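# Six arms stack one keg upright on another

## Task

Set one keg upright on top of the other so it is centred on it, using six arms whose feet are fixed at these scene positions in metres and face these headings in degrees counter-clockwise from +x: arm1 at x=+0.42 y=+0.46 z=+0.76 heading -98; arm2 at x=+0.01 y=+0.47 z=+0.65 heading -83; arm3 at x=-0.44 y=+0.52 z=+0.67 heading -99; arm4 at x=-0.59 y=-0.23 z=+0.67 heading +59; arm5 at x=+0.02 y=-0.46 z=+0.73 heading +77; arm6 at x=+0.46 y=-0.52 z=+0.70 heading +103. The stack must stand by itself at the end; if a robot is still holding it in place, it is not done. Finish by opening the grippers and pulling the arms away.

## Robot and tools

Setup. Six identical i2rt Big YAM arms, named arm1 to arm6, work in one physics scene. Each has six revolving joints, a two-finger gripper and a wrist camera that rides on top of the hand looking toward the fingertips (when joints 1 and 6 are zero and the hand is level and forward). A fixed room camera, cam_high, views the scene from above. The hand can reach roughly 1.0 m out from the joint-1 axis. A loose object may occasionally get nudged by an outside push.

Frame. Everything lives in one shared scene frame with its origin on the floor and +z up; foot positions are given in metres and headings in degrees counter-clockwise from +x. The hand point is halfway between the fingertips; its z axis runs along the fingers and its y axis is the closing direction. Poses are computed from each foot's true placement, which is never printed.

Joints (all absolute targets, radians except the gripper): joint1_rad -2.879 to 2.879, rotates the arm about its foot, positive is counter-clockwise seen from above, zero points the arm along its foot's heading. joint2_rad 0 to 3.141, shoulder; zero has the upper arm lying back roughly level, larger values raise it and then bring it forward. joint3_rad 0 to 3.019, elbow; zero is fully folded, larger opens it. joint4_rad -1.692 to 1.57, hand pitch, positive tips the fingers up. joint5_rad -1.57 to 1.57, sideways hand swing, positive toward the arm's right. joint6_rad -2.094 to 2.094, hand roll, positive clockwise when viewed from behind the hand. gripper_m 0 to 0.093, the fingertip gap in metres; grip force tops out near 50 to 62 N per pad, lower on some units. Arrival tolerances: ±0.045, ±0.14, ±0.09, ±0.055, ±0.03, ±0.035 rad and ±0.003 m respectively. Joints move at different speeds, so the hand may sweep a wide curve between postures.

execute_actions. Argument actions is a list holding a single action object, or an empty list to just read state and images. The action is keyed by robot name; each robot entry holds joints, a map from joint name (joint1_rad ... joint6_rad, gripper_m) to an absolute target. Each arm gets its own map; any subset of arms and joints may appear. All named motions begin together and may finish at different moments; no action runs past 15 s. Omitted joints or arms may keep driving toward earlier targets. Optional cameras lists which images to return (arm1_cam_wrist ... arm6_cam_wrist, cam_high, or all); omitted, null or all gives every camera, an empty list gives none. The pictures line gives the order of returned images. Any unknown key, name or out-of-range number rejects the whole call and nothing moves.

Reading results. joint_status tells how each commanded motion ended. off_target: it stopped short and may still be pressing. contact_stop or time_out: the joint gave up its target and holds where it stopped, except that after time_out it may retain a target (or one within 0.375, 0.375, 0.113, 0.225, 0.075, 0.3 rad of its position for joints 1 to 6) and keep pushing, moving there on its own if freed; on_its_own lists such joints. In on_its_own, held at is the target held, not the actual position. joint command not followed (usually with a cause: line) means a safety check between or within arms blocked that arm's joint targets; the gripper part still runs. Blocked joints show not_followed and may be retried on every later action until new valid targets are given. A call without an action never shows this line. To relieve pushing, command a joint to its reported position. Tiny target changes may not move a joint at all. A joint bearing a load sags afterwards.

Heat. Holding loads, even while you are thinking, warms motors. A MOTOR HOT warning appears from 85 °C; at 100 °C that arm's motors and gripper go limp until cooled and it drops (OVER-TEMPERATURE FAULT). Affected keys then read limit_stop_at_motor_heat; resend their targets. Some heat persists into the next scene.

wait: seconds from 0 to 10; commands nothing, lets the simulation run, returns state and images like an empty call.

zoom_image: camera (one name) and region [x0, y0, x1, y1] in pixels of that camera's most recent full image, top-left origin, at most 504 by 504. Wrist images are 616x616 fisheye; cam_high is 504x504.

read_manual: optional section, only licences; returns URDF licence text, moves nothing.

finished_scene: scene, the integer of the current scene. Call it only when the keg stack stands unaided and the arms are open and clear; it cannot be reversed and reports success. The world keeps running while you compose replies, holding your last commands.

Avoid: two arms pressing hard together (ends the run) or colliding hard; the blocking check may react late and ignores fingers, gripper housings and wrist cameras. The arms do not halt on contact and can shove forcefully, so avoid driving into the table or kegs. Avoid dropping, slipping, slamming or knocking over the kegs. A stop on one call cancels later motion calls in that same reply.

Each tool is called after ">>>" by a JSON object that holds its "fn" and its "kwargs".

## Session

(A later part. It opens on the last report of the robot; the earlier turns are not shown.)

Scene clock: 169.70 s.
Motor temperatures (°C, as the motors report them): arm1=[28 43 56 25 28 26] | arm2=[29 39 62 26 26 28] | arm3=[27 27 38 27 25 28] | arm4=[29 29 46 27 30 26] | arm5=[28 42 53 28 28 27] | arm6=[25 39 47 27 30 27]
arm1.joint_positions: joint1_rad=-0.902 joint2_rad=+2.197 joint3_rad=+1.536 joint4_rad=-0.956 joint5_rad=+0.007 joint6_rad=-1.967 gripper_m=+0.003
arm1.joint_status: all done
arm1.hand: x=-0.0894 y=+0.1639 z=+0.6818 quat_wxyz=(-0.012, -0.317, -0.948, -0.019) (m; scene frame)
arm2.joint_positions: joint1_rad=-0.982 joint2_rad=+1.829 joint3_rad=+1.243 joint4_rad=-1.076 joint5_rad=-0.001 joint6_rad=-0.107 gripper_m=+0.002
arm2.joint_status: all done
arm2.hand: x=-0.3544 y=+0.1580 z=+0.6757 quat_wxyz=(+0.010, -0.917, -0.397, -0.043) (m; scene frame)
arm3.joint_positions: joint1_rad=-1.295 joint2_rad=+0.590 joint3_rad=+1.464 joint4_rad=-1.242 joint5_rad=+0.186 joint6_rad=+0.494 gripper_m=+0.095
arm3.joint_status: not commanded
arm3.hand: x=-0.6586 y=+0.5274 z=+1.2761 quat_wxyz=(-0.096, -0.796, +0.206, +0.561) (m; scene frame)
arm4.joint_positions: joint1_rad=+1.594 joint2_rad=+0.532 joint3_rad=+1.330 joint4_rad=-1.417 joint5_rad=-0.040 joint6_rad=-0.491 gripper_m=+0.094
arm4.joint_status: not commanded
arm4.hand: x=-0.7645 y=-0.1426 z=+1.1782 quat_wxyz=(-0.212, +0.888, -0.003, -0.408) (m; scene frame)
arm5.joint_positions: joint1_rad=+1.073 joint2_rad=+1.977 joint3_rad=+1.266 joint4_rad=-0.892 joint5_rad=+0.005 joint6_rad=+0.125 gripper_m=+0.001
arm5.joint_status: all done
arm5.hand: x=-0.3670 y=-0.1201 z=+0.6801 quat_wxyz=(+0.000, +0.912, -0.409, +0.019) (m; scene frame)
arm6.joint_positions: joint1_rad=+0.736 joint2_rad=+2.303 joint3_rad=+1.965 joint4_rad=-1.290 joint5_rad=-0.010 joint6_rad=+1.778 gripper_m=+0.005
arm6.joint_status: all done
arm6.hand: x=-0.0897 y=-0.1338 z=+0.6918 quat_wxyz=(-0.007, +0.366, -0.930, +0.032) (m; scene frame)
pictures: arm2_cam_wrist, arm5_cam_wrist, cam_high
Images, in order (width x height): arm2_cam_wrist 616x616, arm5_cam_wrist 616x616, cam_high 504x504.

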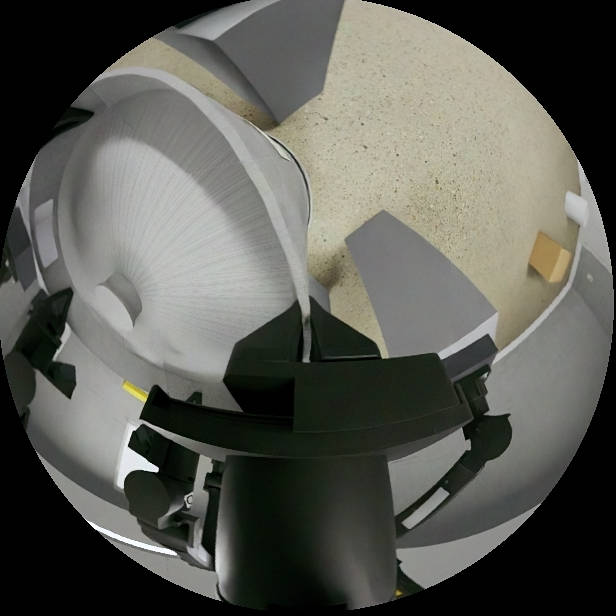

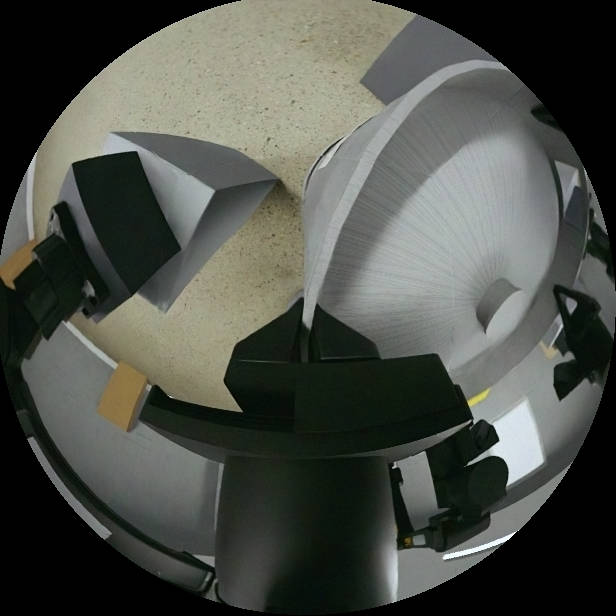

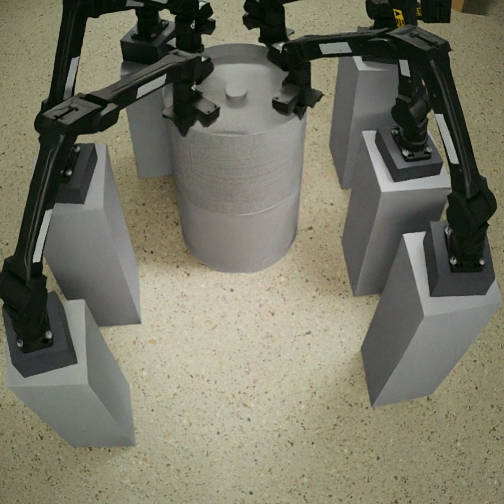

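>>> {"fn": "execute_actions", "kwargs": {"actions": [{"arm1":{"joints":{"joint1_rad":-0.92,"joint2_rad":2.02,"joint3_rad":1.675}},"arm2":{"joints":{"joint1_rad":-1.025,"joint2_rad":1.59,"joint3_rad":1.4}},"arm5":{"joints":{"joint1_rad":1.13,"joint2_rad":1.755,"joint3_rad":1.4}},"arm6":{"joints":{"joint1_rad":0.765,"joint2_rad":2.19,"joint3_rad":2.105}}}], "cameras": ["cam_high","arm2_cam_wrist","arm5_cam_wrist"]}}

>>> {"fn": "zoom_image", "kwargs": {"camera": "cam_high", "region": [160,100,340,290]}}

Scene clock: 176.90 s.
Motor temperatures (°C, as the motors report them): arm1=[28 43 54 25 28 26] | arm2=[29 39 60 26 26 28] | arm3=[27 27 38 27 25 28] | arm4=[29 29 46 27 30 26] | arm5=[28 42 51 28 27 27] | arm6=[25 39 46 27 30 27]
arm1.joint_positions: joint1_rad=-0.913 joint2_rad=+2.186 joint3_rad=+1.559 joint4_rad=-0.958 joint5_rad=+0.009 joint6_rad=-1.969 gripper_m=+0.003
arm1.joint_status: joint2_rad time_out (moved -0.011 of -0.177); joint3_rad time_out (moved +0.023 of +0.139); the others done
arm1.on_its_own: joint2_rad reads +2.186 and still pushes toward +2.020 since a time_out; joint3_rad reads +1.559 and still pushes toward +1.671 since a time_out
arm1.hand: x=-0.1033 y=+0.1631 z=+0.6949 quat_wxyz=(-0.001, -0.321, -0.947, -0.007) (m; scene frame)
arm2.joint_positions: joint1_rad=-0.997 joint2_rad=+1.795 joint3_rad=+1.258 joint4_rad=-1.076 joint5_rad=+0.004 joint6_rad=-0.114 gripper_m=+0.002
arm2.joint_status: joint2_rad time_out (moved -0.034 of -0.239); joint3_rad time_out (moved +0.015 of +0.157); the others done
arm2.on_its_own: joint2_rad reads +1.795 and still pushes toward +1.590 since a time_out; joint3_rad reads +1.258 and still pushes toward +1.370 since a time_out
arm2.hand: x=-0.3674 y=+0.1579 z=+0.6961 quat_wxyz=(+0.005, -0.919, -0.393, -0.019) (m; scene frame)
arm3.joint_positions: joint1_rad=-1.295 joint2_rad=+0.590 joint3_rad=+1.464 joint4_rad=-1.242 joint5_rad=+0.186 joint6_rad=+0.494 gripper_m=+0.095
arm3.joint_status: not commanded
arm3.hand: x=-0.6586 y=+0.5274 z=+1.2761 quat_wxyz=(-0.096, -0.796, +0.206, +0.561) (m; scene frame)
arm4.joint_positions: joint1_rad=+1.594 joint2_rad=+0.532 joint3_rad=+1.330 joint4_rad=-1.417 joint5_rad=-0.040 joint6_rad=-0.491 gripper_m=+0.094
arm4.joint_status: not commanded
arm4.hand: x=-0.7645 y=-0.1426 z=+1.1782 quat_wxyz=(-0.212, +0.888, -0.003, -0.408) (m; scene frame)
arm5.joint_positions: joint1_rad=+1.086 joint2_rad=+1.949 joint3_rad=+1.286 joint4_rad=-0.903 joint5_rad=-0.001 joint6_rad=+0.134 gripper_m=+0.001
arm5.joint_status: joint2_rad time_out (moved -0.028 of -0.222); joint3_rad time_out (moved +0.020 of +0.134); the others done
arm5.on_its_own: joint2_rad reads +1.949 and still pushes toward +1.755 since a time_out; joint3_rad reads +1.286 and still pushes toward +1.399 since a time_out
arm5.hand: x=-0.3814 y=-0.1188 z=+0.6996 quat_wxyz=(-0.003, +0.914, -0.406, +0.000) (m; scene frame)
arm6.joint_positions: joint1_rad=+0.746 joint2_rad=+2.301 joint3_rad=+1.991 joint4_rad=-1.286 joint5_rad=-0.017 joint6_rad=+1.780 gripper_m=+0.005
arm6.joint_status: joint3_rad time_out (moved +0.026 of +0.140); the others done
arm6.on_its_own: joint3_rad reads +1.991 and still pushes toward +2.103 since a time_out
arm6.hand: x=-0.1027 y=-0.1336 z=+0.7027 quat_wxyz=(+0.005, +0.369, -0.929, +0.021) (m; scene frame)
pictures: arm2_cam_wrist, arm5_cam_wrist, cam_high
Images, in order (width x height): arm2_cam_wrist 616x616, arm5_cam_wrist 616x616, cam_high 504x504.

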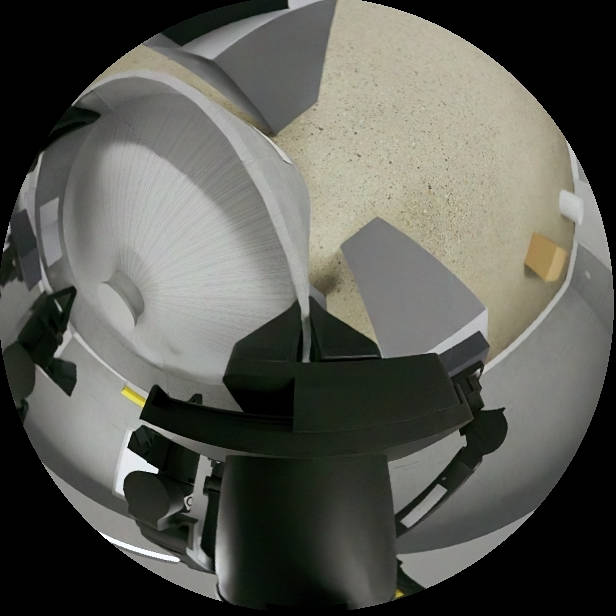

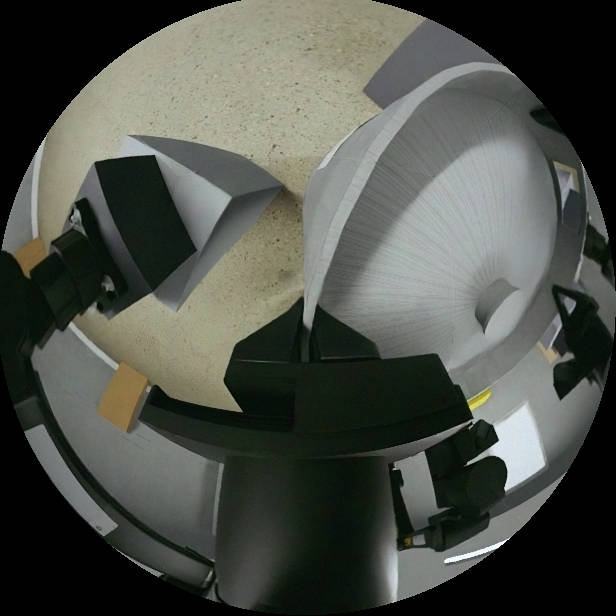

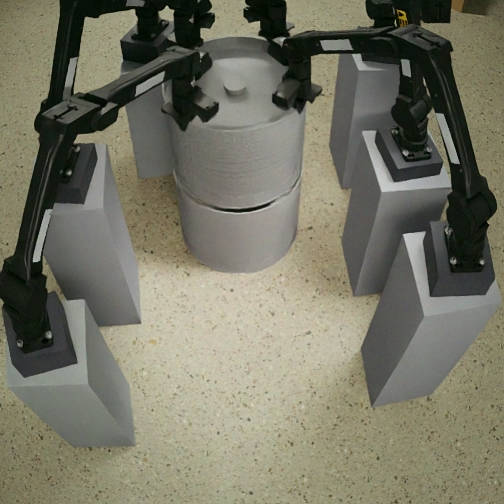

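Region (160, 100, 340, 290) of cam_high's 504x504 image, scaled by 2.653, with more detail than that image has; it fills the left 477 columns of this view, and the rest is white.

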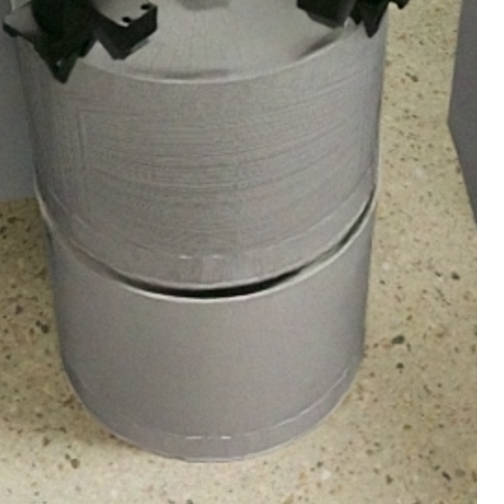

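>>> {"fn": "execute_actions", "kwargs": {"actions": [{"arm1":{"joints":{"joint1_rad":-0.93,"joint2_rad":2.112}},"arm2":{"joints":{"joint2_rad":1.685}},"arm5":{"joints":{"joint1_rad":1.1,"joint2_rad":1.835}},"arm6":{"joints":{"joint1_rad":0.74,"joint2_rad":2.282}}}], "cameras": ["cam_high","arm2_cam_wrist","arm5_cam_wrist"]}}

>>> {"fn": "zoom_image", "kwargs": {"camera": "cam_high", "region": [160,100,340,290]}}

Scene clock: 183.70 s.
Motor temperatures (°C, as the motors report them): arm1=[28 45 56 25 28 26] | arm2=[29 40 62 26 26 28] | arm3=[27 27 38 27 25 28] | arm4=[29 29 46 27 30 26] | arm5=[28 43 52 28 27 27] | arm6=[25 40 47 27 31 27]
arm1.joint_positions: joint1_rad=-0.917 joint2_rad=+2.199 joint3_rad=+1.559 joint4_rad=-0.958 joint5_rad=+0.009 joint6_rad=-1.976 gripper_m=+0.003
arm1.joint_status: all done
arm1.on_its_own: joint3_rad reads +1.559 and still pushes toward +1.671 since a time_out
arm1.hand: x=-0.1024 y=+0.1666 z=+0.6873 quat_wxyz=(-0.005, -0.319, -0.948, -0.012) (m; scene frame)
arm2.joint_positions: joint1_rad=-1.000 joint2_rad=+1.820 joint3_rad=+1.258 joint4_rad=-1.076 joint5_rad=+0.003 joint6_rad=-0.121 gripper_m=+0.002
arm2.joint_status: all done
arm2.on_its_own: joint3_rad reads +1.258 and still pushes toward +1.370 since a time_out
arm2.hand: x=-0.3662 y=+0.1601 z=+0.6842 quat_wxyz=(+0.008, -0.918, -0.395, -0.031) (m; scene frame)
arm3.joint_positions: joint1_rad=-1.295 joint2_rad=+0.590 joint3_rad=+1.464 joint4_rad=-1.242 joint5_rad=+0.186 joint6_rad=+0.494 gripper_m=+0.095
arm3.joint_status: not commanded
arm3.hand: x=-0.6586 y=+0.5274 z=+1.2761 quat_wxyz=(-0.096, -0.796, +0.206, +0.561) (m; scene frame)
arm4.joint_positions: joint1_rad=+1.594 joint2_rad=+0.532 joint3_rad=+1.330 joint4_rad=-1.417 joint5_rad=-0.040 joint6_rad=-0.491 gripper_m=+0.094
arm4.joint_status: not commanded
arm4.hand: x=-0.7645 y=-0.1426 z=+1.1782 quat_wxyz=(-0.212, +0.888, -0.003, -0.408) (m; scene frame)
arm5.joint_positions: joint1_rad=+1.081 joint2_rad=+1.978 joint3_rad=+1.292 joint4_rad=-0.899 joint5_rad=+0.003 joint6_rad=+0.128 gripper_m=+0.001
arm5.joint_status: joint2_rad off_target (ended at +1.978, target +1.835); the others done
arm5.on_its_own: joint2_rad reads +1.978 and still pushes toward +1.835 since a time_out; joint3_rad reads +1.292 and still pushes toward +1.399 since a time_out
arm5.hand: x=-0.3785 y=-0.1165 z=+0.6869 quat_wxyz=(-0.002, +0.914, -0.406, +0.010) (m; scene frame)
arm6.joint_positions: joint1_rad=+0.740 joint2_rad=+2.320 joint3_rad=+1.998 joint4_rad=-1.287 joint5_rad=-0.012 joint6_rad=+1.778 gripper_m=+0.005
arm6.joint_status: all done
arm6.on_its_own: joint3_rad reads +1.998 and still pushes toward +2.103 since a time_out
arm6.hand: x=-0.0997 y=-0.1296 z=+0.6925 quat_wxyz=(-0.001, +0.367, -0.930, +0.025) (m; scene frame)
pictures: arm2_cam_wrist, arm5_cam_wrist, cam_high
Images, in order (width x height): arm2_cam_wrist 616x616, arm5_cam_wrist 616x616, cam_high 504x504.

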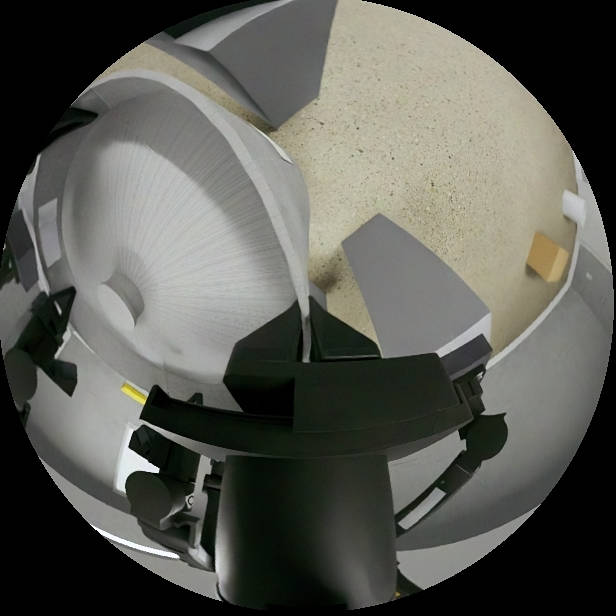

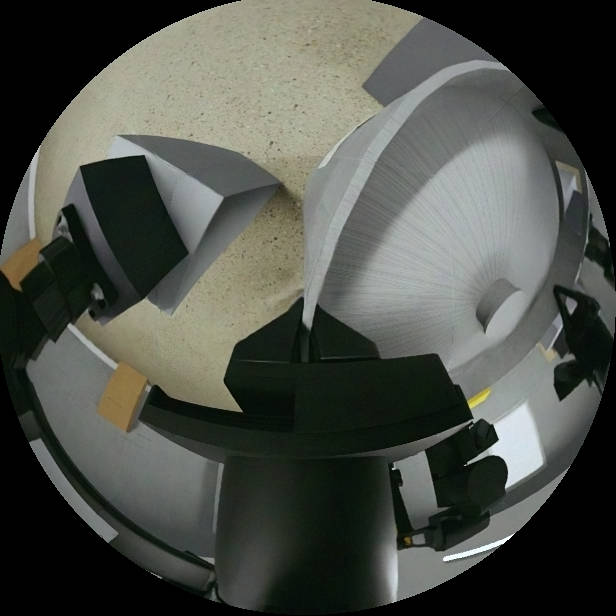

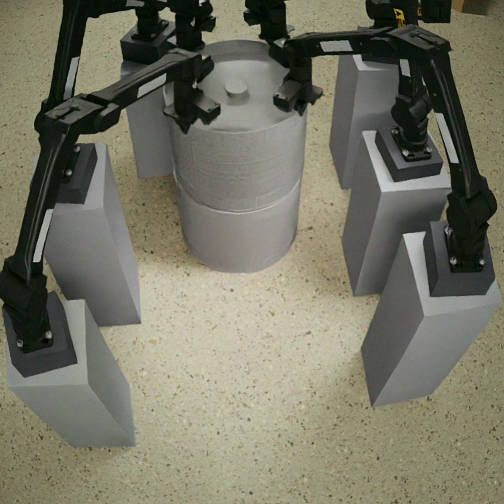

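Region (160, 100, 340, 290) of cam_high's 504x504 image, scaled by 2.653, with more detail than that image has; it fills the left 477 columns of this view, and the rest is white.

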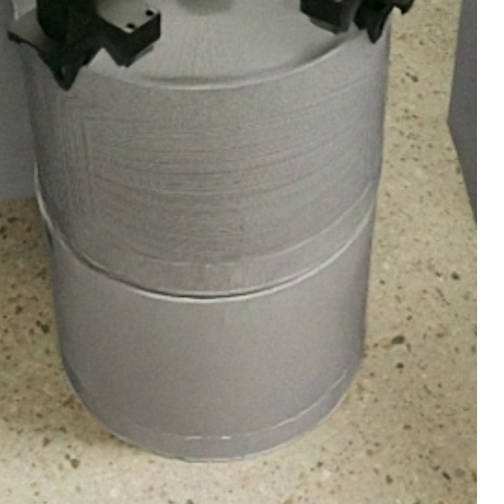

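Good and nearly touching. Lower a little more.

>>> {"fn": "execute_actions", "kwargs": {"actions": [{"arm1":{"joints":{"joint2_rad":2.125}},"arm2":{"joints":{"joint2_rad":1.705}},"arm5":{"joints":{"joint2_rad":1.862}},"arm6":{"joints":{"joint2_rad":2.302}}}], "cameras": ["cam_high","arm2_cam_wrist","arm5_cam_wrist"]}}

>>> {"fn": "zoom_image", "kwargs": {"camera": "cam_high", "region": [160,100,340,290]}}

Scene clock: 188.47 s.
Motor temperatures (°C, as the motors report them): arm1=[28 44 57 25 28 26] | arm2=[29 40 62 27 26 28] | arm3=[27 27 38 27 25 28] | arm4=[29 29 47 27 30 26] | arm5=[28 43 53 28 27 27] | arm6=[25 40 47 27 31 27]
arm1.joint_positions: joint1_rad=-0.919 joint2_rad=+2.203 joint3_rad=+1.561 joint4_rad=-0.958 joint5_rad=+0.008 joint6_rad=-1.977 gripper_m=+0.003
arm1.joint_status: all done
arm1.on_its_own: joint3_rad reads +1.561 and still pushes toward +1.671 since a time_out
arm1.hand: x=-0.1031 y=+0.1677 z=+0.6854 quat_wxyz=(-0.006, -0.320, -0.947, -0.013) (m; scene frame)
arm2.joint_positions: joint1_rad=-1.003 joint2_rad=+1.825 joint3_rad=+1.258 joint4_rad=-1.076 joint5_rad=+0.002 joint6_rad=-0.122 gripper_m=+0.002
arm2.joint_status: all done
arm2.on_its_own: joint3_rad reads +1.258 and still pushes toward +1.370 since a time_out
arm2.hand: x=-0.3667 y=+0.1615 z=+0.6820 quat_wxyz=(+0.008, -0.918, -0.394, -0.033) (m; scene frame)
arm3.joint_positions: joint1_rad=-1.295 joint2_rad=+0.590 joint3_rad=+1.464 joint4_rad=-1.242 joint5_rad=+0.186 joint6_rad=+0.494 gripper_m=+0.095
arm3.joint_status: not commanded
arm3.hand: x=-0.6586 y=+0.5274 z=+1.2761 quat_wxyz=(-0.096, -0.796, +0.206, +0.561) (m; scene frame)
arm4.joint_positions: joint1_rad=+1.594 joint2_rad=+0.532 joint3_rad=+1.330 joint4_rad=-1.417 joint5_rad=-0.040 joint6_rad=-0.491 gripper_m=+0.094
arm4.joint_status: not commanded
arm4.hand: x=-0.7645 y=-0.1426 z=+1.1782 quat_wxyz=(-0.212, +0.888, -0.003, -0.408) (m; scene frame)
arm5.joint_positions: joint1_rad=+1.081 joint2_rad=+1.984 joint3_rad=+1.297 joint4_rad=-0.899 joint5_rad=+0.003 joint6_rad=+0.128 gripper_m=+0.001
arm5.joint_status: all done
arm5.on_its_own: joint3_rad reads +1.297 and still pushes toward +1.399 since a time_out
arm5.hand: x=-0.3796 y=-0.1154 z=+0.6854 quat_wxyz=(-0.002, +0.914, -0.407, +0.010) (m; scene frame)
arm6.joint_positions: joint1_rad=+0.740 joint2_rad=+2.324 joint3_rad=+2.003 joint4_rad=-1.287 joint5_rad=-0.012 joint6_rad=+1.778 gripper_m=+0.005
arm6.joint_status: all done
arm6.on_its_own: joint3_rad reads +2.003 and still pushes toward +2.103 since a time_out
arm6.hand: x=-0.1008 y=-0.1290 z=+0.6914 quat_wxyz=(-0.001, +0.367, -0.930, +0.025) (m; scene frame)
pictures: arm2_cam_wrist, arm5_cam_wrist, cam_high
Images, in order (width x height): arm2_cam_wrist 616x616, arm5_cam_wrist 616x616, cam_high 504x504.

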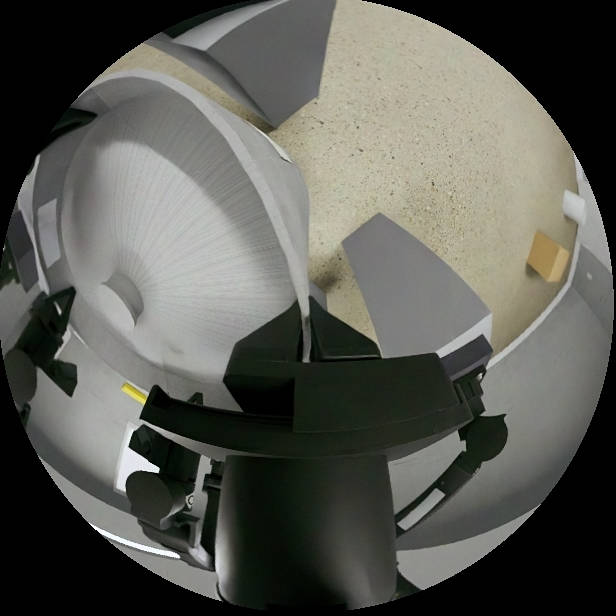

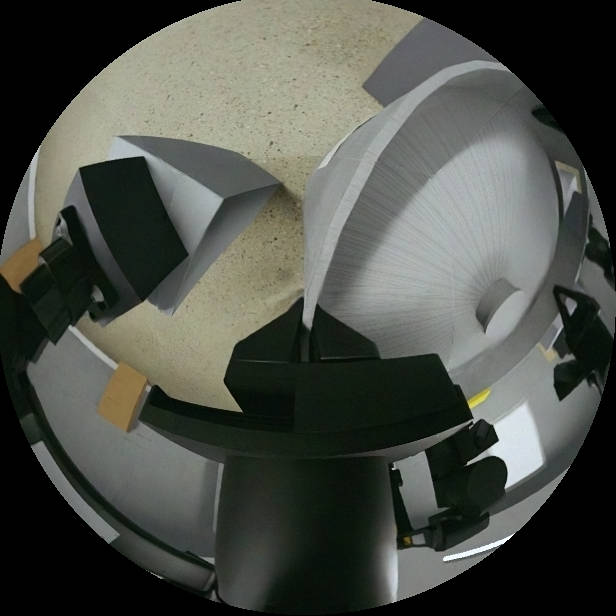

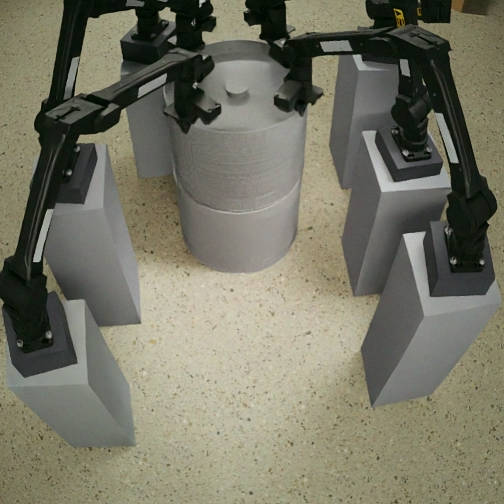

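Region (160, 100, 340, 290) of cam_high's 504x504 image, scaled by 2.653, with more detail than that image has; it fills the left 477 columns of this view, and the rest is white.

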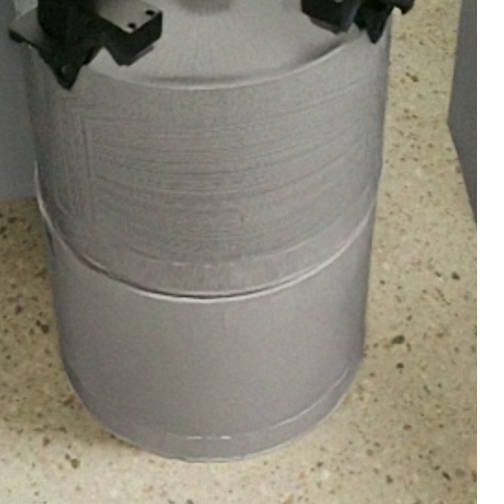

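>>> {"fn": "execute_actions", "kwargs": {"actions": [{"arm1":{"joints":{"joint1_rad":-0.915,"joint2_rad":2.175,"joint3_rad":1.58,"joint4_rad":-0.965}},"arm2":{"joints":{"joint1_rad":-1.0,"joint2_rad":1.79,"joint3_rad":1.28,"joint4_rad":-1.08}},"arm5":{"joints":{"joint1_rad":1.085,"joint2_rad":1.95,"joint3_rad":1.315,"joint4_rad":-0.91}},"arm6":{"joints":{"joint2_rad":2.31,"joint3_rad":2.02,"joint4_rad":-1.29}}}], "cameras": ["cam_high","arm2_cam_wrist","arm5_cam_wrist"]}}

>>> {"fn": "zoom_image", "kwargs": {"camera": "cam_high", "region": [160,100,340,290]}}

Scene clock: 193.13 s.
Motor temperatures (°C, as the motors report them): arm1=[28 44 57 25 28 26] | arm2=[29 40 62 27 26 28] | arm3=[27 27 38 27 25 28] | arm4=[29 29 47 27 30 26] | arm5=[28 43 53 28 27 27] | arm6=[25 39 47 27 31 27]
arm1.joint_positions: joint1_rad=-0.924 joint2_rad=+2.207 joint3_rad=+1.559 joint4_rad=-0.949 joint5_rad=+0.009 joint6_rad=-1.982 gripper_m=+0.003
arm1.joint_status: all done
arm1.hand: x=-0.1050 y=+0.1699 z=+0.6825 quat_wxyz=(-0.005, -0.320, -0.947, -0.012) (m; scene frame)
arm2.joint_positions: joint1_rad=-1.008 joint2_rad=+1.837 joint3_rad=+1.258 joint4_rad=-1.070 joint5_rad=+0.006 joint6_rad=-0.127 gripper_m=+0.002
arm2.joint_status: all done
arm2.hand: x=-0.3688 y=+0.1638 z=+0.6764 quat_wxyz=(+0.010, -0.918, -0.394, -0.036) (m; scene frame)
arm3.joint_positions: joint1_rad=-1.295 joint2_rad=+0.590 joint3_rad=+1.464 joint4_rad=-1.242 joint5_rad=+0.186 joint6_rad=+0.494 gripper_m=+0.095
arm3.joint_status: not commanded
arm3.hand: x=-0.6586 y=+0.5274 z=+1.2761 quat_wxyz=(-0.096, -0.796, +0.206, +0.561) (m; scene frame)
arm4.joint_positions: joint1_rad=+1.594 joint2_rad=+0.532 joint3_rad=+1.330 joint4_rad=-1.417 joint5_rad=-0.040 joint6_rad=-0.491 gripper_m=+0.094
arm4.joint_status: not commanded
arm4.hand: x=-0.7645 y=-0.1426 z=+1.1782 quat_wxyz=(-0.212, +0.888, -0.003, -0.408) (m; scene frame)
arm5.joint_positions: joint1_rad=+1.080 joint2_rad=+1.992 joint3_rad=+1.297 joint4_rad=-0.883 joint5_rad=+0.001 joint6_rad=+0.128 gripper_m=+0.001
arm5.joint_status: all done
arm5.hand: x=-0.3813 y=-0.1138 z=+0.6811 quat_wxyz=(-0.002, +0.913, -0.407, +0.006) (m; scene frame)
arm6.joint_positions: joint1_rad=+0.739 joint2_rad=+2.325 joint3_rad=+2.003 joint4_rad=-1.275 joint5_rad=-0.012 joint6_rad=+1.778 gripper_m=+0.004
arm6.joint_status: all done
arm6.hand: x=-0.1031 y=-0.1270 z=+0.6910 quat_wxyz=(+0.002, +0.367, -0.930, +0.020) (m; scene frame)
pictures: arm2_cam_wrist, arm5_cam_wrist, cam_high
Images, in order (width x height): arm2_cam_wrist 616x616, arm5_cam_wrist 616x616, cam_high 504x504.

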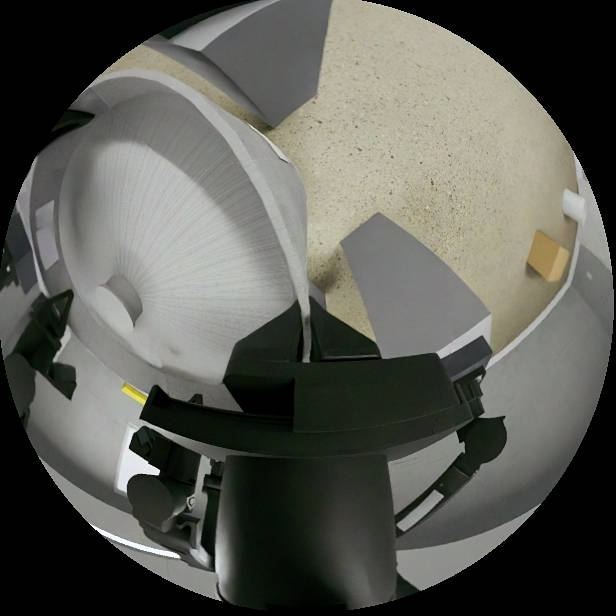

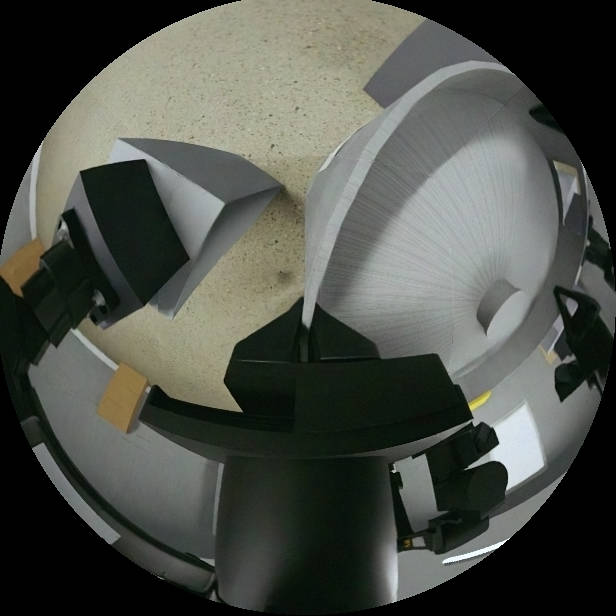

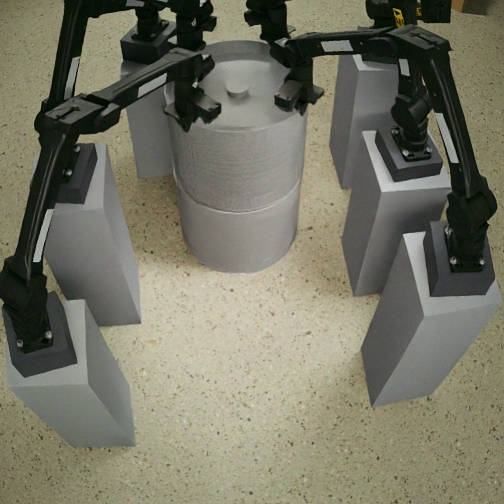

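Region (160, 100, 340, 290) of cam_high's 504x504 image, scaled by 2.653, with more detail than that image has; it fills the left 477 columns of this view, and the rest is white.

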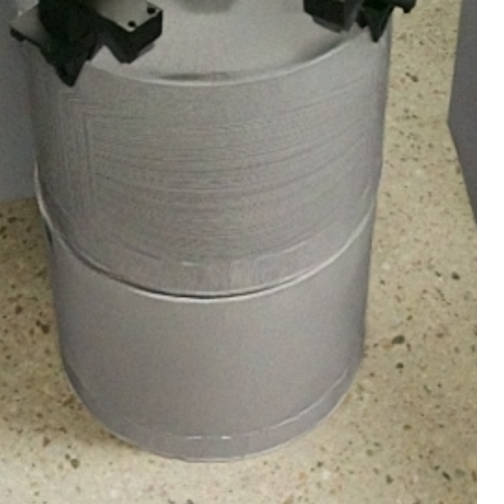

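>>> {"fn": "execute_actions", "kwargs": {"actions": [{"arm1":{"joints":{"joint1_rad":-0.895,"joint2_rad":2.01,"joint3_rad":1.64,"joint4_rad":-1.0}},"arm2":{"joints":{"joint1_rad":-0.985,"joint2_rad":1.6,"joint3_rad":1.345,"joint4_rad":-1.12}},"arm5":{"joints":{"joint1_rad":1.095,"joint2_rad":1.77,"joint3_rad":1.38,"joint4_rad":-0.95}},"arm6":{"joints":{"joint1_rad":0.745,"joint2_rad":2.18,"joint3_rad":2.08,"joint4_rad":-1.31}}}], "cameras": ["cam_high","arm2_cam_wrist","arm5_cam_wrist"]}}

>>> {"fn": "zoom_image", "kwargs": {"camera": "cam_high", "region": [160,100,340,290]}}

Scene clock: 199.57 s.
Motor temperatures (°C, as the motors report them): arm1=[28 44 55 25 28 26] | arm2=[29 40 59 26 26 28] | arm3=[27 27 38 27 25 28] | arm4=[29 29 47 27 30 26] | arm5=[28 43 51 28 27 27] | arm6=[25 40 46 27 31 27]
arm1.joint_positions: joint1_rad=-0.920 joint2_rad=+2.190 joint3_rad=+1.559 joint4_rad=-0.953 joint5_rad=+0.011 joint6_rad=-1.980 gripper_m=+0.003
arm1.joint_status: joint2_rad time_out (moved -0.018 of -0.197); the others done
arm1.on_its_own: joint2_rad reads +2.190 and still pushes toward +2.010 since a time_out
arm1.hand: x=-0.1062 y=+0.1670 z=+0.6927 quat_wxyz=(+0.000, -0.319, -0.948, -0.008) (m; scene frame)
arm2.joint_positions: joint1_rad=-1.006 joint2_rad=+1.805 joint3_rad=+1.258 joint4_rad=-1.075 joint5_rad=+0.008 joint6_rad=-0.127 gripper_m=+0.002
arm2.joint_status: joint2_rad time_out (moved -0.032 of -0.237); the others done
arm2.on_its_own: joint2_rad reads +1.805 and still pushes toward +1.600 since a time_out
arm2.hand: x=-0.3701 y=+0.1621 z=+0.6914 quat_wxyz=(+0.008, -0.918, -0.395, -0.022) (m; scene frame)
arm3.joint_positions: joint1_rad=-1.295 joint2_rad=+0.590 joint3_rad=+1.464 joint4_rad=-1.242 joint5_rad=+0.186 joint6_rad=+0.494 gripper_m=+0.095
arm3.joint_status: not commanded
arm3.hand: x=-0.6586 y=+0.5274 z=+1.2761 quat_wxyz=(-0.096, -0.796, +0.206, +0.561) (m; scene frame)
arm4.joint_positions: joint1_rad=+1.594 joint2_rad=+0.532 joint3_rad=+1.330 joint4_rad=-1.417 joint5_rad=-0.040 joint6_rad=-0.491 gripper_m=+0.094
arm4.joint_status: not commanded
arm4.hand: x=-0.7645 y=-0.1426 z=+1.1782 quat_wxyz=(-0.212, +0.888, -0.003, -0.408) (m; scene frame)
arm5.joint_positions: joint1_rad=+1.081 joint2_rad=+1.966 joint3_rad=+1.302 joint4_rad=-0.900 joint5_rad=-0.003 joint6_rad=+0.129 gripper_m=+0.001
arm5.joint_status: joint2_rad time_out (moved -0.027 of -0.222); the others done
arm5.on_its_own: joint2_rad reads +1.966 and still pushes toward +1.770 since a time_out
arm5.hand: x=-0.3843 y=-0.1133 z=+0.6958 quat_wxyz=(-0.002, +0.914, -0.407, -0.001) (m; scene frame)
arm6.joint_positions: joint1_rad=+0.742 joint2_rad=+2.309 joint3_rad=+2.003 joint4_rad=-1.278 joint5_rad=-0.016 joint6_rad=+1.778 gripper_m=+0.004
arm6.joint_status: all done
arm6.hand: x=-0.1056 y=-0.1282 z=+0.7017 quat_wxyz=(+0.007, +0.368, -0.930, +0.016) (m; scene frame)
pictures: arm2_cam_wrist, arm5_cam_wrist, cam_high
Images, in order (width x height): arm2_cam_wrist 616x616, arm5_cam_wrist 616x616, cam_high 504x504.

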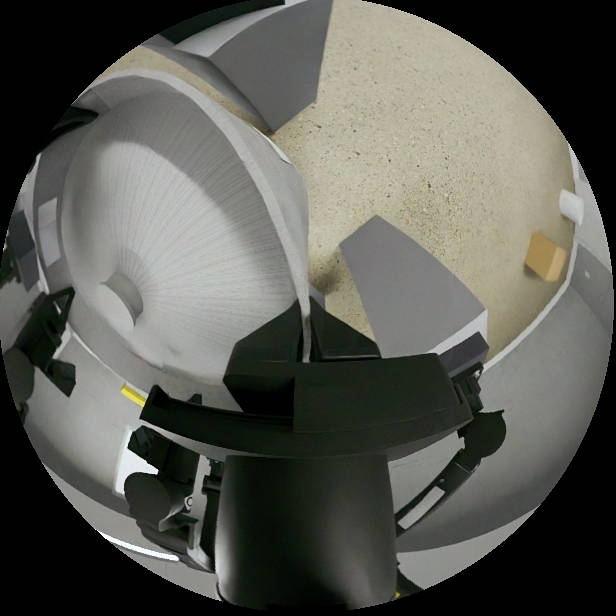

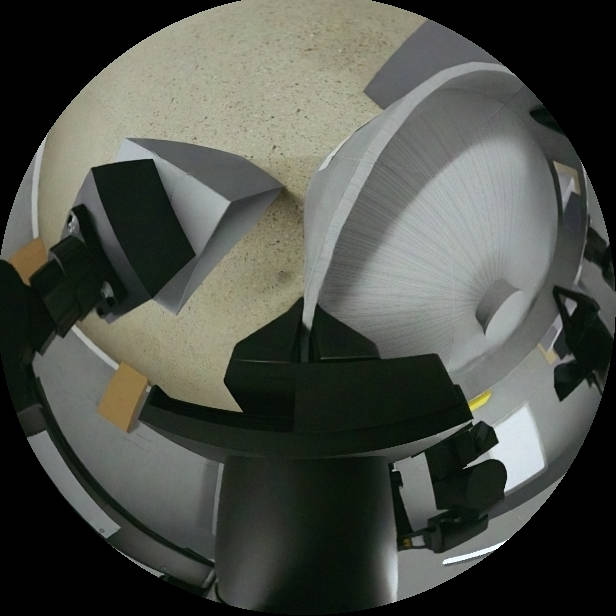

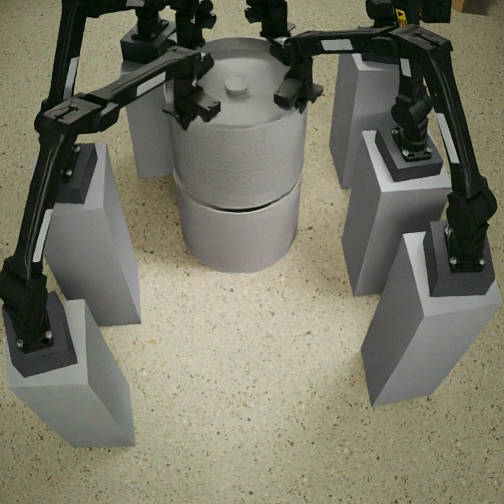

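Region (160, 100, 340, 290) of cam_high's 504x504 image, scaled by 2.653, with more detail than that image has; it fills the left 477 columns of this view, and the rest is white.

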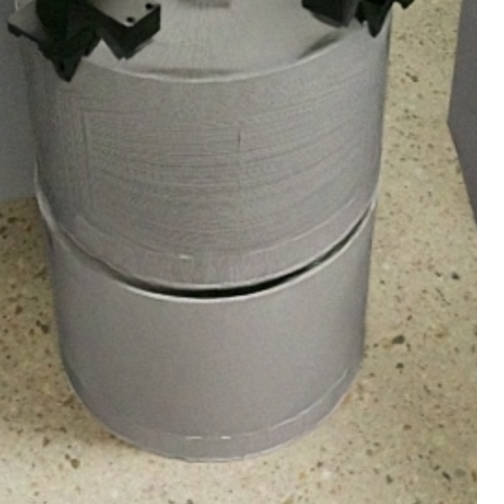

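>>> {"fn": "execute_actions", "kwargs": {"actions": [{"arm1":{"joints":{"joint1_rad":-0.88,"joint3_rad":1.58}},"arm2":{"joints":{"joint1_rad":-0.965,"joint3_rad":1.295}},"arm5":{"joints":{"joint1_rad":1.07,"joint3_rad":1.325}},"arm6":{"joints":{"joint1_rad":0.735,"joint3_rad":2.015}}}], "cameras": ["cam_high"]}}

>>> {"fn": "zoom_image", "kwargs": {"camera": "cam_high", "region": [160,100,340,290]}}

Scene clock: 204.27 s.
Motor temperatures (°C, as the motors report them): arm1=[28 45 54 25 28 26] | arm2=[29 41 59 26 26 28] | arm3=[27 27 38 27 25 28] | arm4=[29 29 47 27 30 26] | arm5=[28 44 51 28 27 27] | arm6=[25 41 45 27 31 27]
arm1.joint_positions: joint1_rad=-0.900 joint2_rad=+2.175 joint3_rad=+1.526 joint4_rad=-0.953 joint5_rad=+0.008 joint6_rad=-1.964 gripper_m=+0.003
arm1.joint_status: all done
arm1.on_its_own: joint2_rad reads +2.175 and still pushes toward +2.010 since a time_out
arm1.hand: x=-0.0890 y=+0.1627 z=+0.6911 quat_wxyz=(-0.007, -0.317, -0.948, -0.014) (m; scene frame)
arm2.joint_positions: joint1_rad=-0.981 joint2_rad=+1.801 joint3_rad=+1.234 joint4_rad=-1.076 joint5_rad=-0.001 joint6_rad=-0.104 gripper_m=+0.002
arm2.joint_status: all done
arm2.on_its_own: joint2_rad reads +1.801 and still pushes toward +1.600 since a time_out
arm2.hand: x=-0.3535 y=+0.1584 z=+0.6861 quat_wxyz=(+0.007, -0.918, -0.396, -0.033) (m; scene frame)
arm3.joint_positions: joint1_rad=-1.295 joint2_rad=+0.590 joint3_rad=+1.464 joint4_rad=-1.242 joint5_rad=+0.186 joint6_rad=+0.494 gripper_m=+0.095
arm3.joint_status: not commanded
arm3.hand: x=-0.6586 y=+0.5274 z=+1.2761 quat_wxyz=(-0.096, -0.796, +0.206, +0.561) (m; scene frame)
arm4.joint_positions: joint1_rad=+1.594 joint2_rad=+0.532 joint3_rad=+1.330 joint4_rad=-1.417 joint5_rad=-0.040 joint6_rad=-0.491 gripper_m=+0.094
arm4.joint_status: not commanded
arm4.hand: x=-0.7645 y=-0.1426 z=+1.1782 quat_wxyz=(-0.212, +0.888, -0.003, -0.408) (m; scene frame)
arm5.joint_positions: joint1_rad=+1.068 joint2_rad=+1.959 joint3_rad=+1.268 joint4_rad=-0.899 joint5_rad=+0.003 joint6_rad=+0.125 gripper_m=+0.001
arm5.joint_status: all done
arm5.on_its_own: joint2_rad reads +1.959 and still pushes toward +1.770 since a time_out
arm5.hand: x=-0.3677 y=-0.1171 z=+0.6896 quat_wxyz=(-0.001, +0.912, -0.411, +0.012) (m; scene frame)
arm6.joint_positions: joint1_rad=+0.735 joint2_rad=+2.288 joint3_rad=+1.959 joint4_rad=-1.288 joint5_rad=-0.011 joint6_rad=+1.779 gripper_m=+0.005
arm6.joint_status: all done
arm6.hand: x=-0.0893 y=-0.1332 z=+0.6995 quat_wxyz=(-0.004, +0.365, -0.931, +0.028) (m; scene frame)
pictures: cam_high
Images, in order (width x height): cam_high 504x504.

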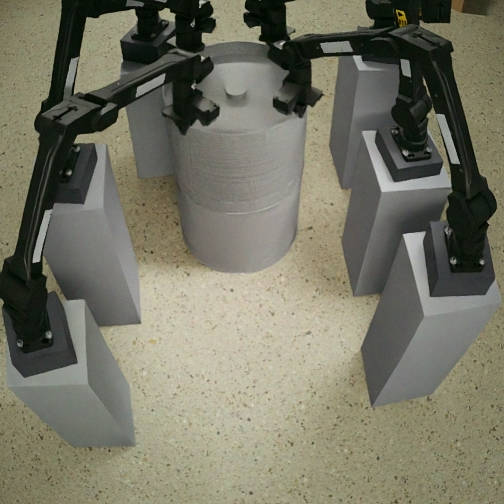

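Region (160, 100, 340, 290) of cam_high's 504x504 image, scaled by 2.653, with more detail than that image has; it fills the left 477 columns of this view, and the rest is white.

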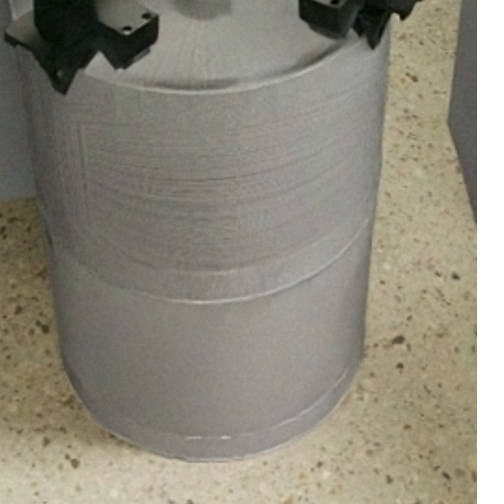

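>>> {"fn": "execute_actions", "kwargs": {"actions": [{"arm1":{"joints":{"joint1_rad":-0.918,"joint3_rad":1.66}},"arm2":{"joints":{"joint1_rad":-1.02,"joint3_rad":1.39}},"arm5":{"joints":{"joint1_rad":1.12,"joint3_rad":1.398}},"arm6":{"joints":{"joint1_rad":0.76,"joint3_rad":2.095}}}], "cameras": ["cam_high"]}}

>>> {"fn": "zoom_image", "kwargs": {"camera": "cam_high", "region": [160,100,340,290]}}

Scene clock: 209.83 s.
Motor temperatures (°C, as the motors report them): arm1=[28 46 55 25 28 26] | arm2=[29 41 60 27 26 28] | arm3=[27 27 38 27 25 28] | arm4=[29 29 47 27 30 26] | arm5=[28 45 51 28 27 27] | arm6=[25 41 46 27 31 27]
arm1.joint_positions: joint1_rad=-0.908 joint2_rad=+2.175 joint3_rad=+1.538 joint4_rad=-0.953 joint5_rad=+0.004 joint6_rad=-1.965 gripper_m=+0.003
arm1.joint_status: joint3_rad time_out (moved +0.013 of +0.134); the others done
arm1.on_its_own: joint2_rad reads +2.175 and still pushes toward +2.010 since a time_out; joint3_rad reads +1.538 and still pushes toward +1.651 since a time_out
arm1.hand: x=-0.0959 y=+0.1631 z=+0.6947 quat_wxyz=(-0.004, -0.320, -0.947, -0.008) (m; scene frame)
arm2.joint_positions: joint1_rad=-0.991 joint2_rad=+1.799 joint3_rad=+1.244 joint4_rad=-1.076 joint5_rad=-0.004 joint6_rad=-0.107 gripper_m=+0.002
arm2.joint_status: joint3_rad time_out (moved +0.010 of +0.156); the others done
arm2.on_its_own: joint2_rad reads +1.799 and still pushes toward +1.600 since a time_out; joint3_rad reads +1.244 and still pushes toward +1.357 since a time_out
arm2.hand: x=-0.3598 y=+0.1588 z=+0.6898 quat_wxyz=(+0.004, -0.919, -0.392, -0.028) (m; scene frame)
arm3.joint_positions: joint1_rad=-1.295 joint2_rad=+0.590 joint3_rad=+1.464 joint4_rad=-1.242 joint5_rad=+0.186 joint6_rad=+0.494 gripper_m=+0.095
arm3.joint_status: not commanded
arm3.hand: x=-0.6586 y=+0.5274 z=+1.2761 quat_wxyz=(-0.096, -0.796, +0.206, +0.561) (m; scene frame)
arm4.joint_positions: joint1_rad=+1.594 joint2_rad=+0.532 joint3_rad=+1.330 joint4_rad=-1.417 joint5_rad=-0.040 joint6_rad=-0.491 gripper_m=+0.094
arm4.joint_status: not commanded
arm4.hand: x=-0.7645 y=-0.1426 z=+1.1782 quat_wxyz=(-0.212, +0.888, -0.003, -0.408) (m; scene frame)
arm5.joint_positions: joint1_rad=+1.079 joint2_rad=+1.956 joint3_rad=+1.277 joint4_rad=-0.899 joint5_rad=+0.007 joint6_rad=+0.129 gripper_m=+0.001
arm5.joint_status: joint3_rad time_out (moved +0.008 of +0.130); the others done
arm5.on_its_own: joint2_rad reads +1.956 and still pushes toward +1.770 since a time_out; joint3_rad reads +1.277 and still pushes toward +1.389 since a time_out
arm5.hand: x=-0.3746 y=-0.1177 z=+0.6937 quat_wxyz=(-0.005, +0.913, -0.408, +0.007) (m; scene frame)
arm6.joint_positions: joint1_rad=+0.741 joint2_rad=+2.288 joint3_rad=+1.969 joint4_rad=-1.283 joint5_rad=-0.011 joint6_rad=+1.779 gripper_m=+0.005
arm6.joint_status: joint3_rad time_out (moved +0.011 of +0.136); the others done
arm6.on_its_own: joint3_rad reads +1.969 and still pushes toward +2.082 since a time_out
arm6.hand: x=-0.0957 y=-0.1333 z=+0.7032 quat_wxyz=(+0.000, +0.368, -0.930, +0.022) (m; scene frame)
pictures: cam_high
Images, in order (width x height): cam_high 504x504.

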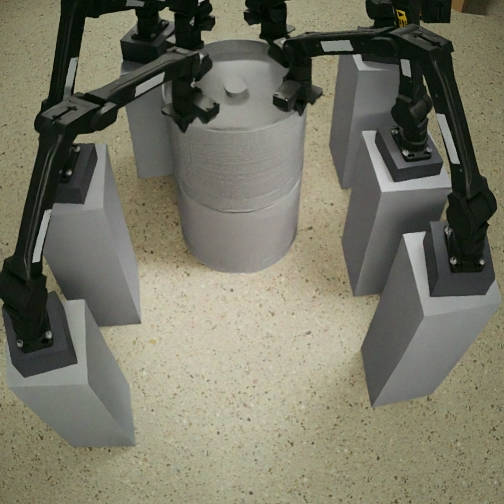

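Region (160, 100, 340, 290) of cam_high's 504x504 image, scaled by 2.653, with more detail than that image has; it fills the left 477 columns of this view, and the rest is white.

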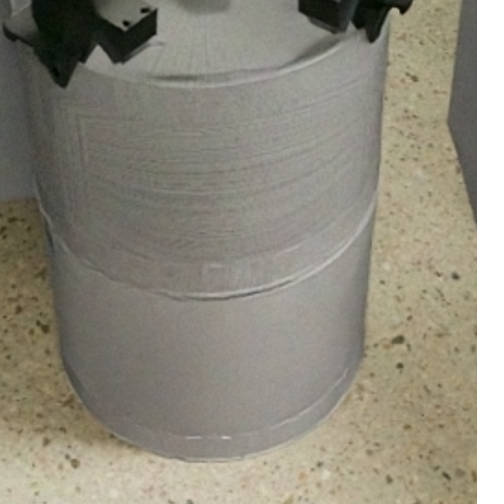

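>>> {"fn": "execute_actions", "kwargs": {"actions": [{"arm1":{"joints":{"joint2_rad":2.11}},"arm2":{"joints":{"joint2_rad":1.668}},"arm5":{"joints":{"joint2_rad":1.828}},"arm6":{"joints":{"joint2_rad":2.282}}}], "cameras": ["cam_high","arm2_cam_wrist","arm5_cam_wrist"]}}

>>> {"fn": "zoom_image", "kwargs": {"camera": "cam_high", "region": [160,100,340,290]}}

Scene clock: 213.73 s.
Motor temperatures (°C, as the motors report them): arm1=[28 46 56 25 28 26] | arm2=[29 42 61 27 26 28] | arm3=[27 27 38 27 25 28] | arm4=[29 29 47 27 30 26] | arm5=[28 45 52 28 27 27] | arm6=[25 41 46 27 31 27]
arm1.joint_positions: joint1_rad=-0.909 joint2_rad=+2.189 joint3_rad=+1.544 joint4_rad=-0.953 joint5_rad=+0.010 joint6_rad=-1.965 gripper_m=+0.003
arm1.joint_status: all done
arm1.on_its_own: joint3_rad reads +1.544 and still pushes toward +1.651 since a time_out
arm1.hand: x=-0.0969 y=+0.1648 z=+0.6885 quat_wxyz=(-0.005, -0.321, -0.947, -0.013) (m; scene frame)
arm2.joint_positions: joint1_rad=-0.993 joint2_rad=+1.803 joint3_rad=+1.244 joint4_rad=-1.076 joint5_rad=+0.006 joint6_rad=-0.107 gripper_m=+0.002
arm2.joint_status: all done
arm2.on_its_own: joint3_rad reads +1.244 and still pushes toward +1.357 since a time_out
arm2.hand: x=-0.3611 y=+0.1609 z=+0.6880 quat_wxyz=(+0.009, -0.920, -0.392, -0.029) (m; scene frame)
arm3.joint_positions: joint1_rad=-1.295 joint2_rad=+0.590 joint3_rad=+1.464 joint4_rad=-1.242 joint5_rad=+0.186 joint6_rad=+0.494 gripper_m=+0.095
arm3.joint_status: not commanded
arm3.hand: x=-0.6586 y=+0.5274 z=+1.2761 quat_wxyz=(-0.096, -0.796, +0.206, +0.561) (m; scene frame)
arm4.joint_positions: joint1_rad=+1.594 joint2_rad=+0.532 joint3_rad=+1.330 joint4_rad=-1.417 joint5_rad=-0.040 joint6_rad=-0.491 gripper_m=+0.094
arm4.joint_status: not commanded
arm4.hand: x=-0.7645 y=-0.1426 z=+1.1782 quat_wxyz=(-0.212, +0.888, -0.003, -0.408) (m; scene frame)
arm5.joint_positions: joint1_rad=+1.079 joint2_rad=+1.964 joint3_rad=+1.277 joint4_rad=-0.882 joint5_rad=+0.006 joint6_rad=+0.131 gripper_m=+0.001
arm5.joint_status: all done
arm5.on_its_own: joint3_rad reads +1.277 and still pushes toward +1.389 since a time_out
arm5.hand: x=-0.3769 y=-0.1160 z=+0.6894 quat_wxyz=(-0.006, +0.913, -0.409, +0.002) (m; scene frame)
arm6.joint_positions: joint1_rad=+0.741 joint2_rad=+2.314 joint3_rad=+1.985 joint4_rad=-1.283 joint5_rad=-0.012 joint6_rad=+1.781 gripper_m=+0.005
arm6.joint_status: all done
arm6.on_its_own: joint3_rad reads +1.985 and still pushes toward +2.082 since a time_out
arm6.hand: x=-0.0978 y=-0.1323 z=+0.6920 quat_wxyz=(-0.002, +0.367, -0.930, +0.026) (m; scene frame)
pictures: arm2_cam_wrist, arm5_cam_wrist, cam_high
Images, in order (width x height): arm2_cam_wrist 616x616, arm5_cam_wrist 616x616, cam_high 504x504.

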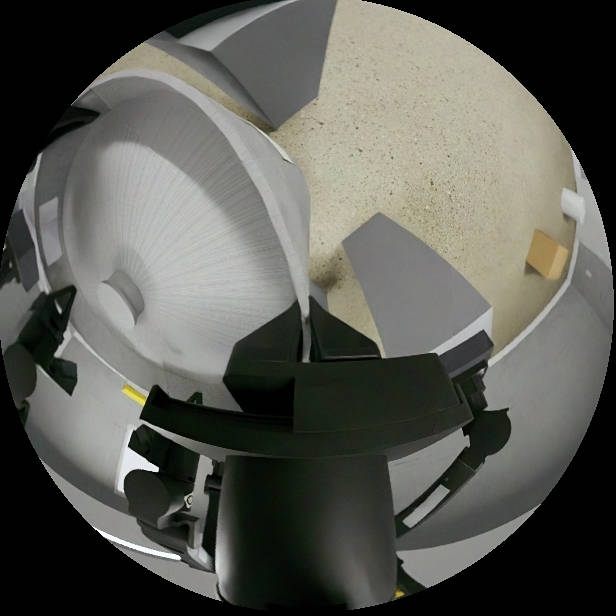

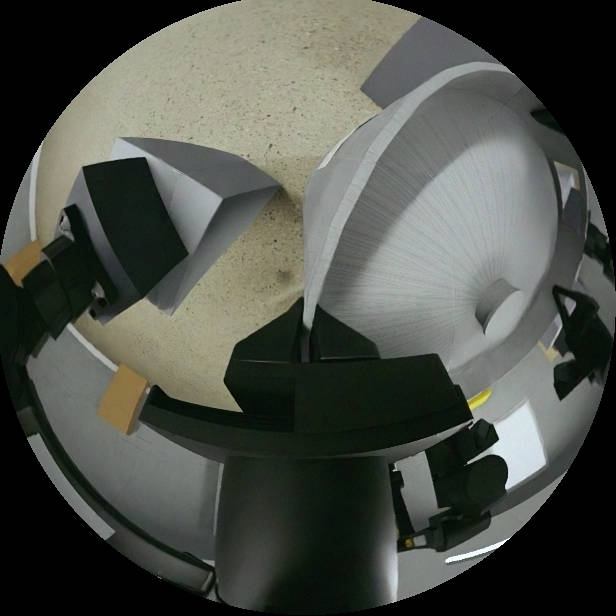

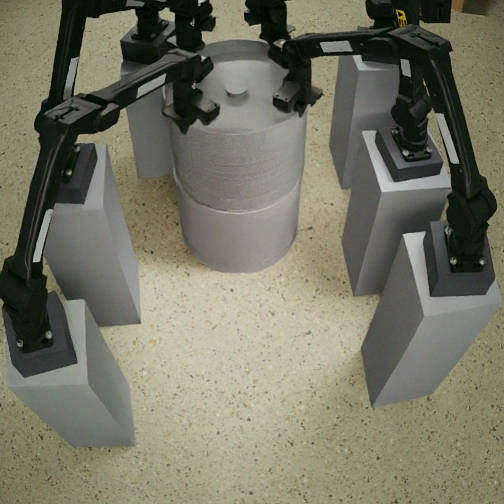

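Region (160, 100, 340, 290) of cam_high's 504x504 image, scaled by 2.653, with more detail than that image has; it fills the left 477 columns of this view, and the rest is white.

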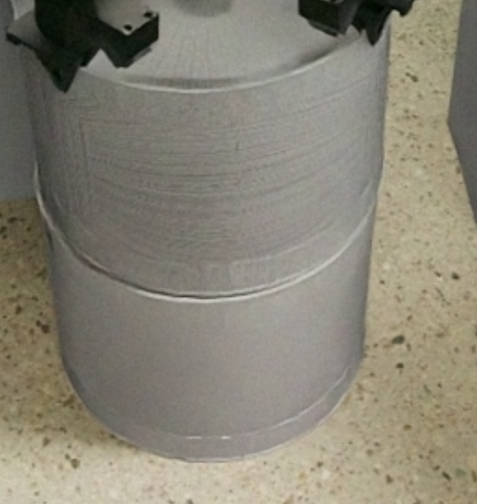

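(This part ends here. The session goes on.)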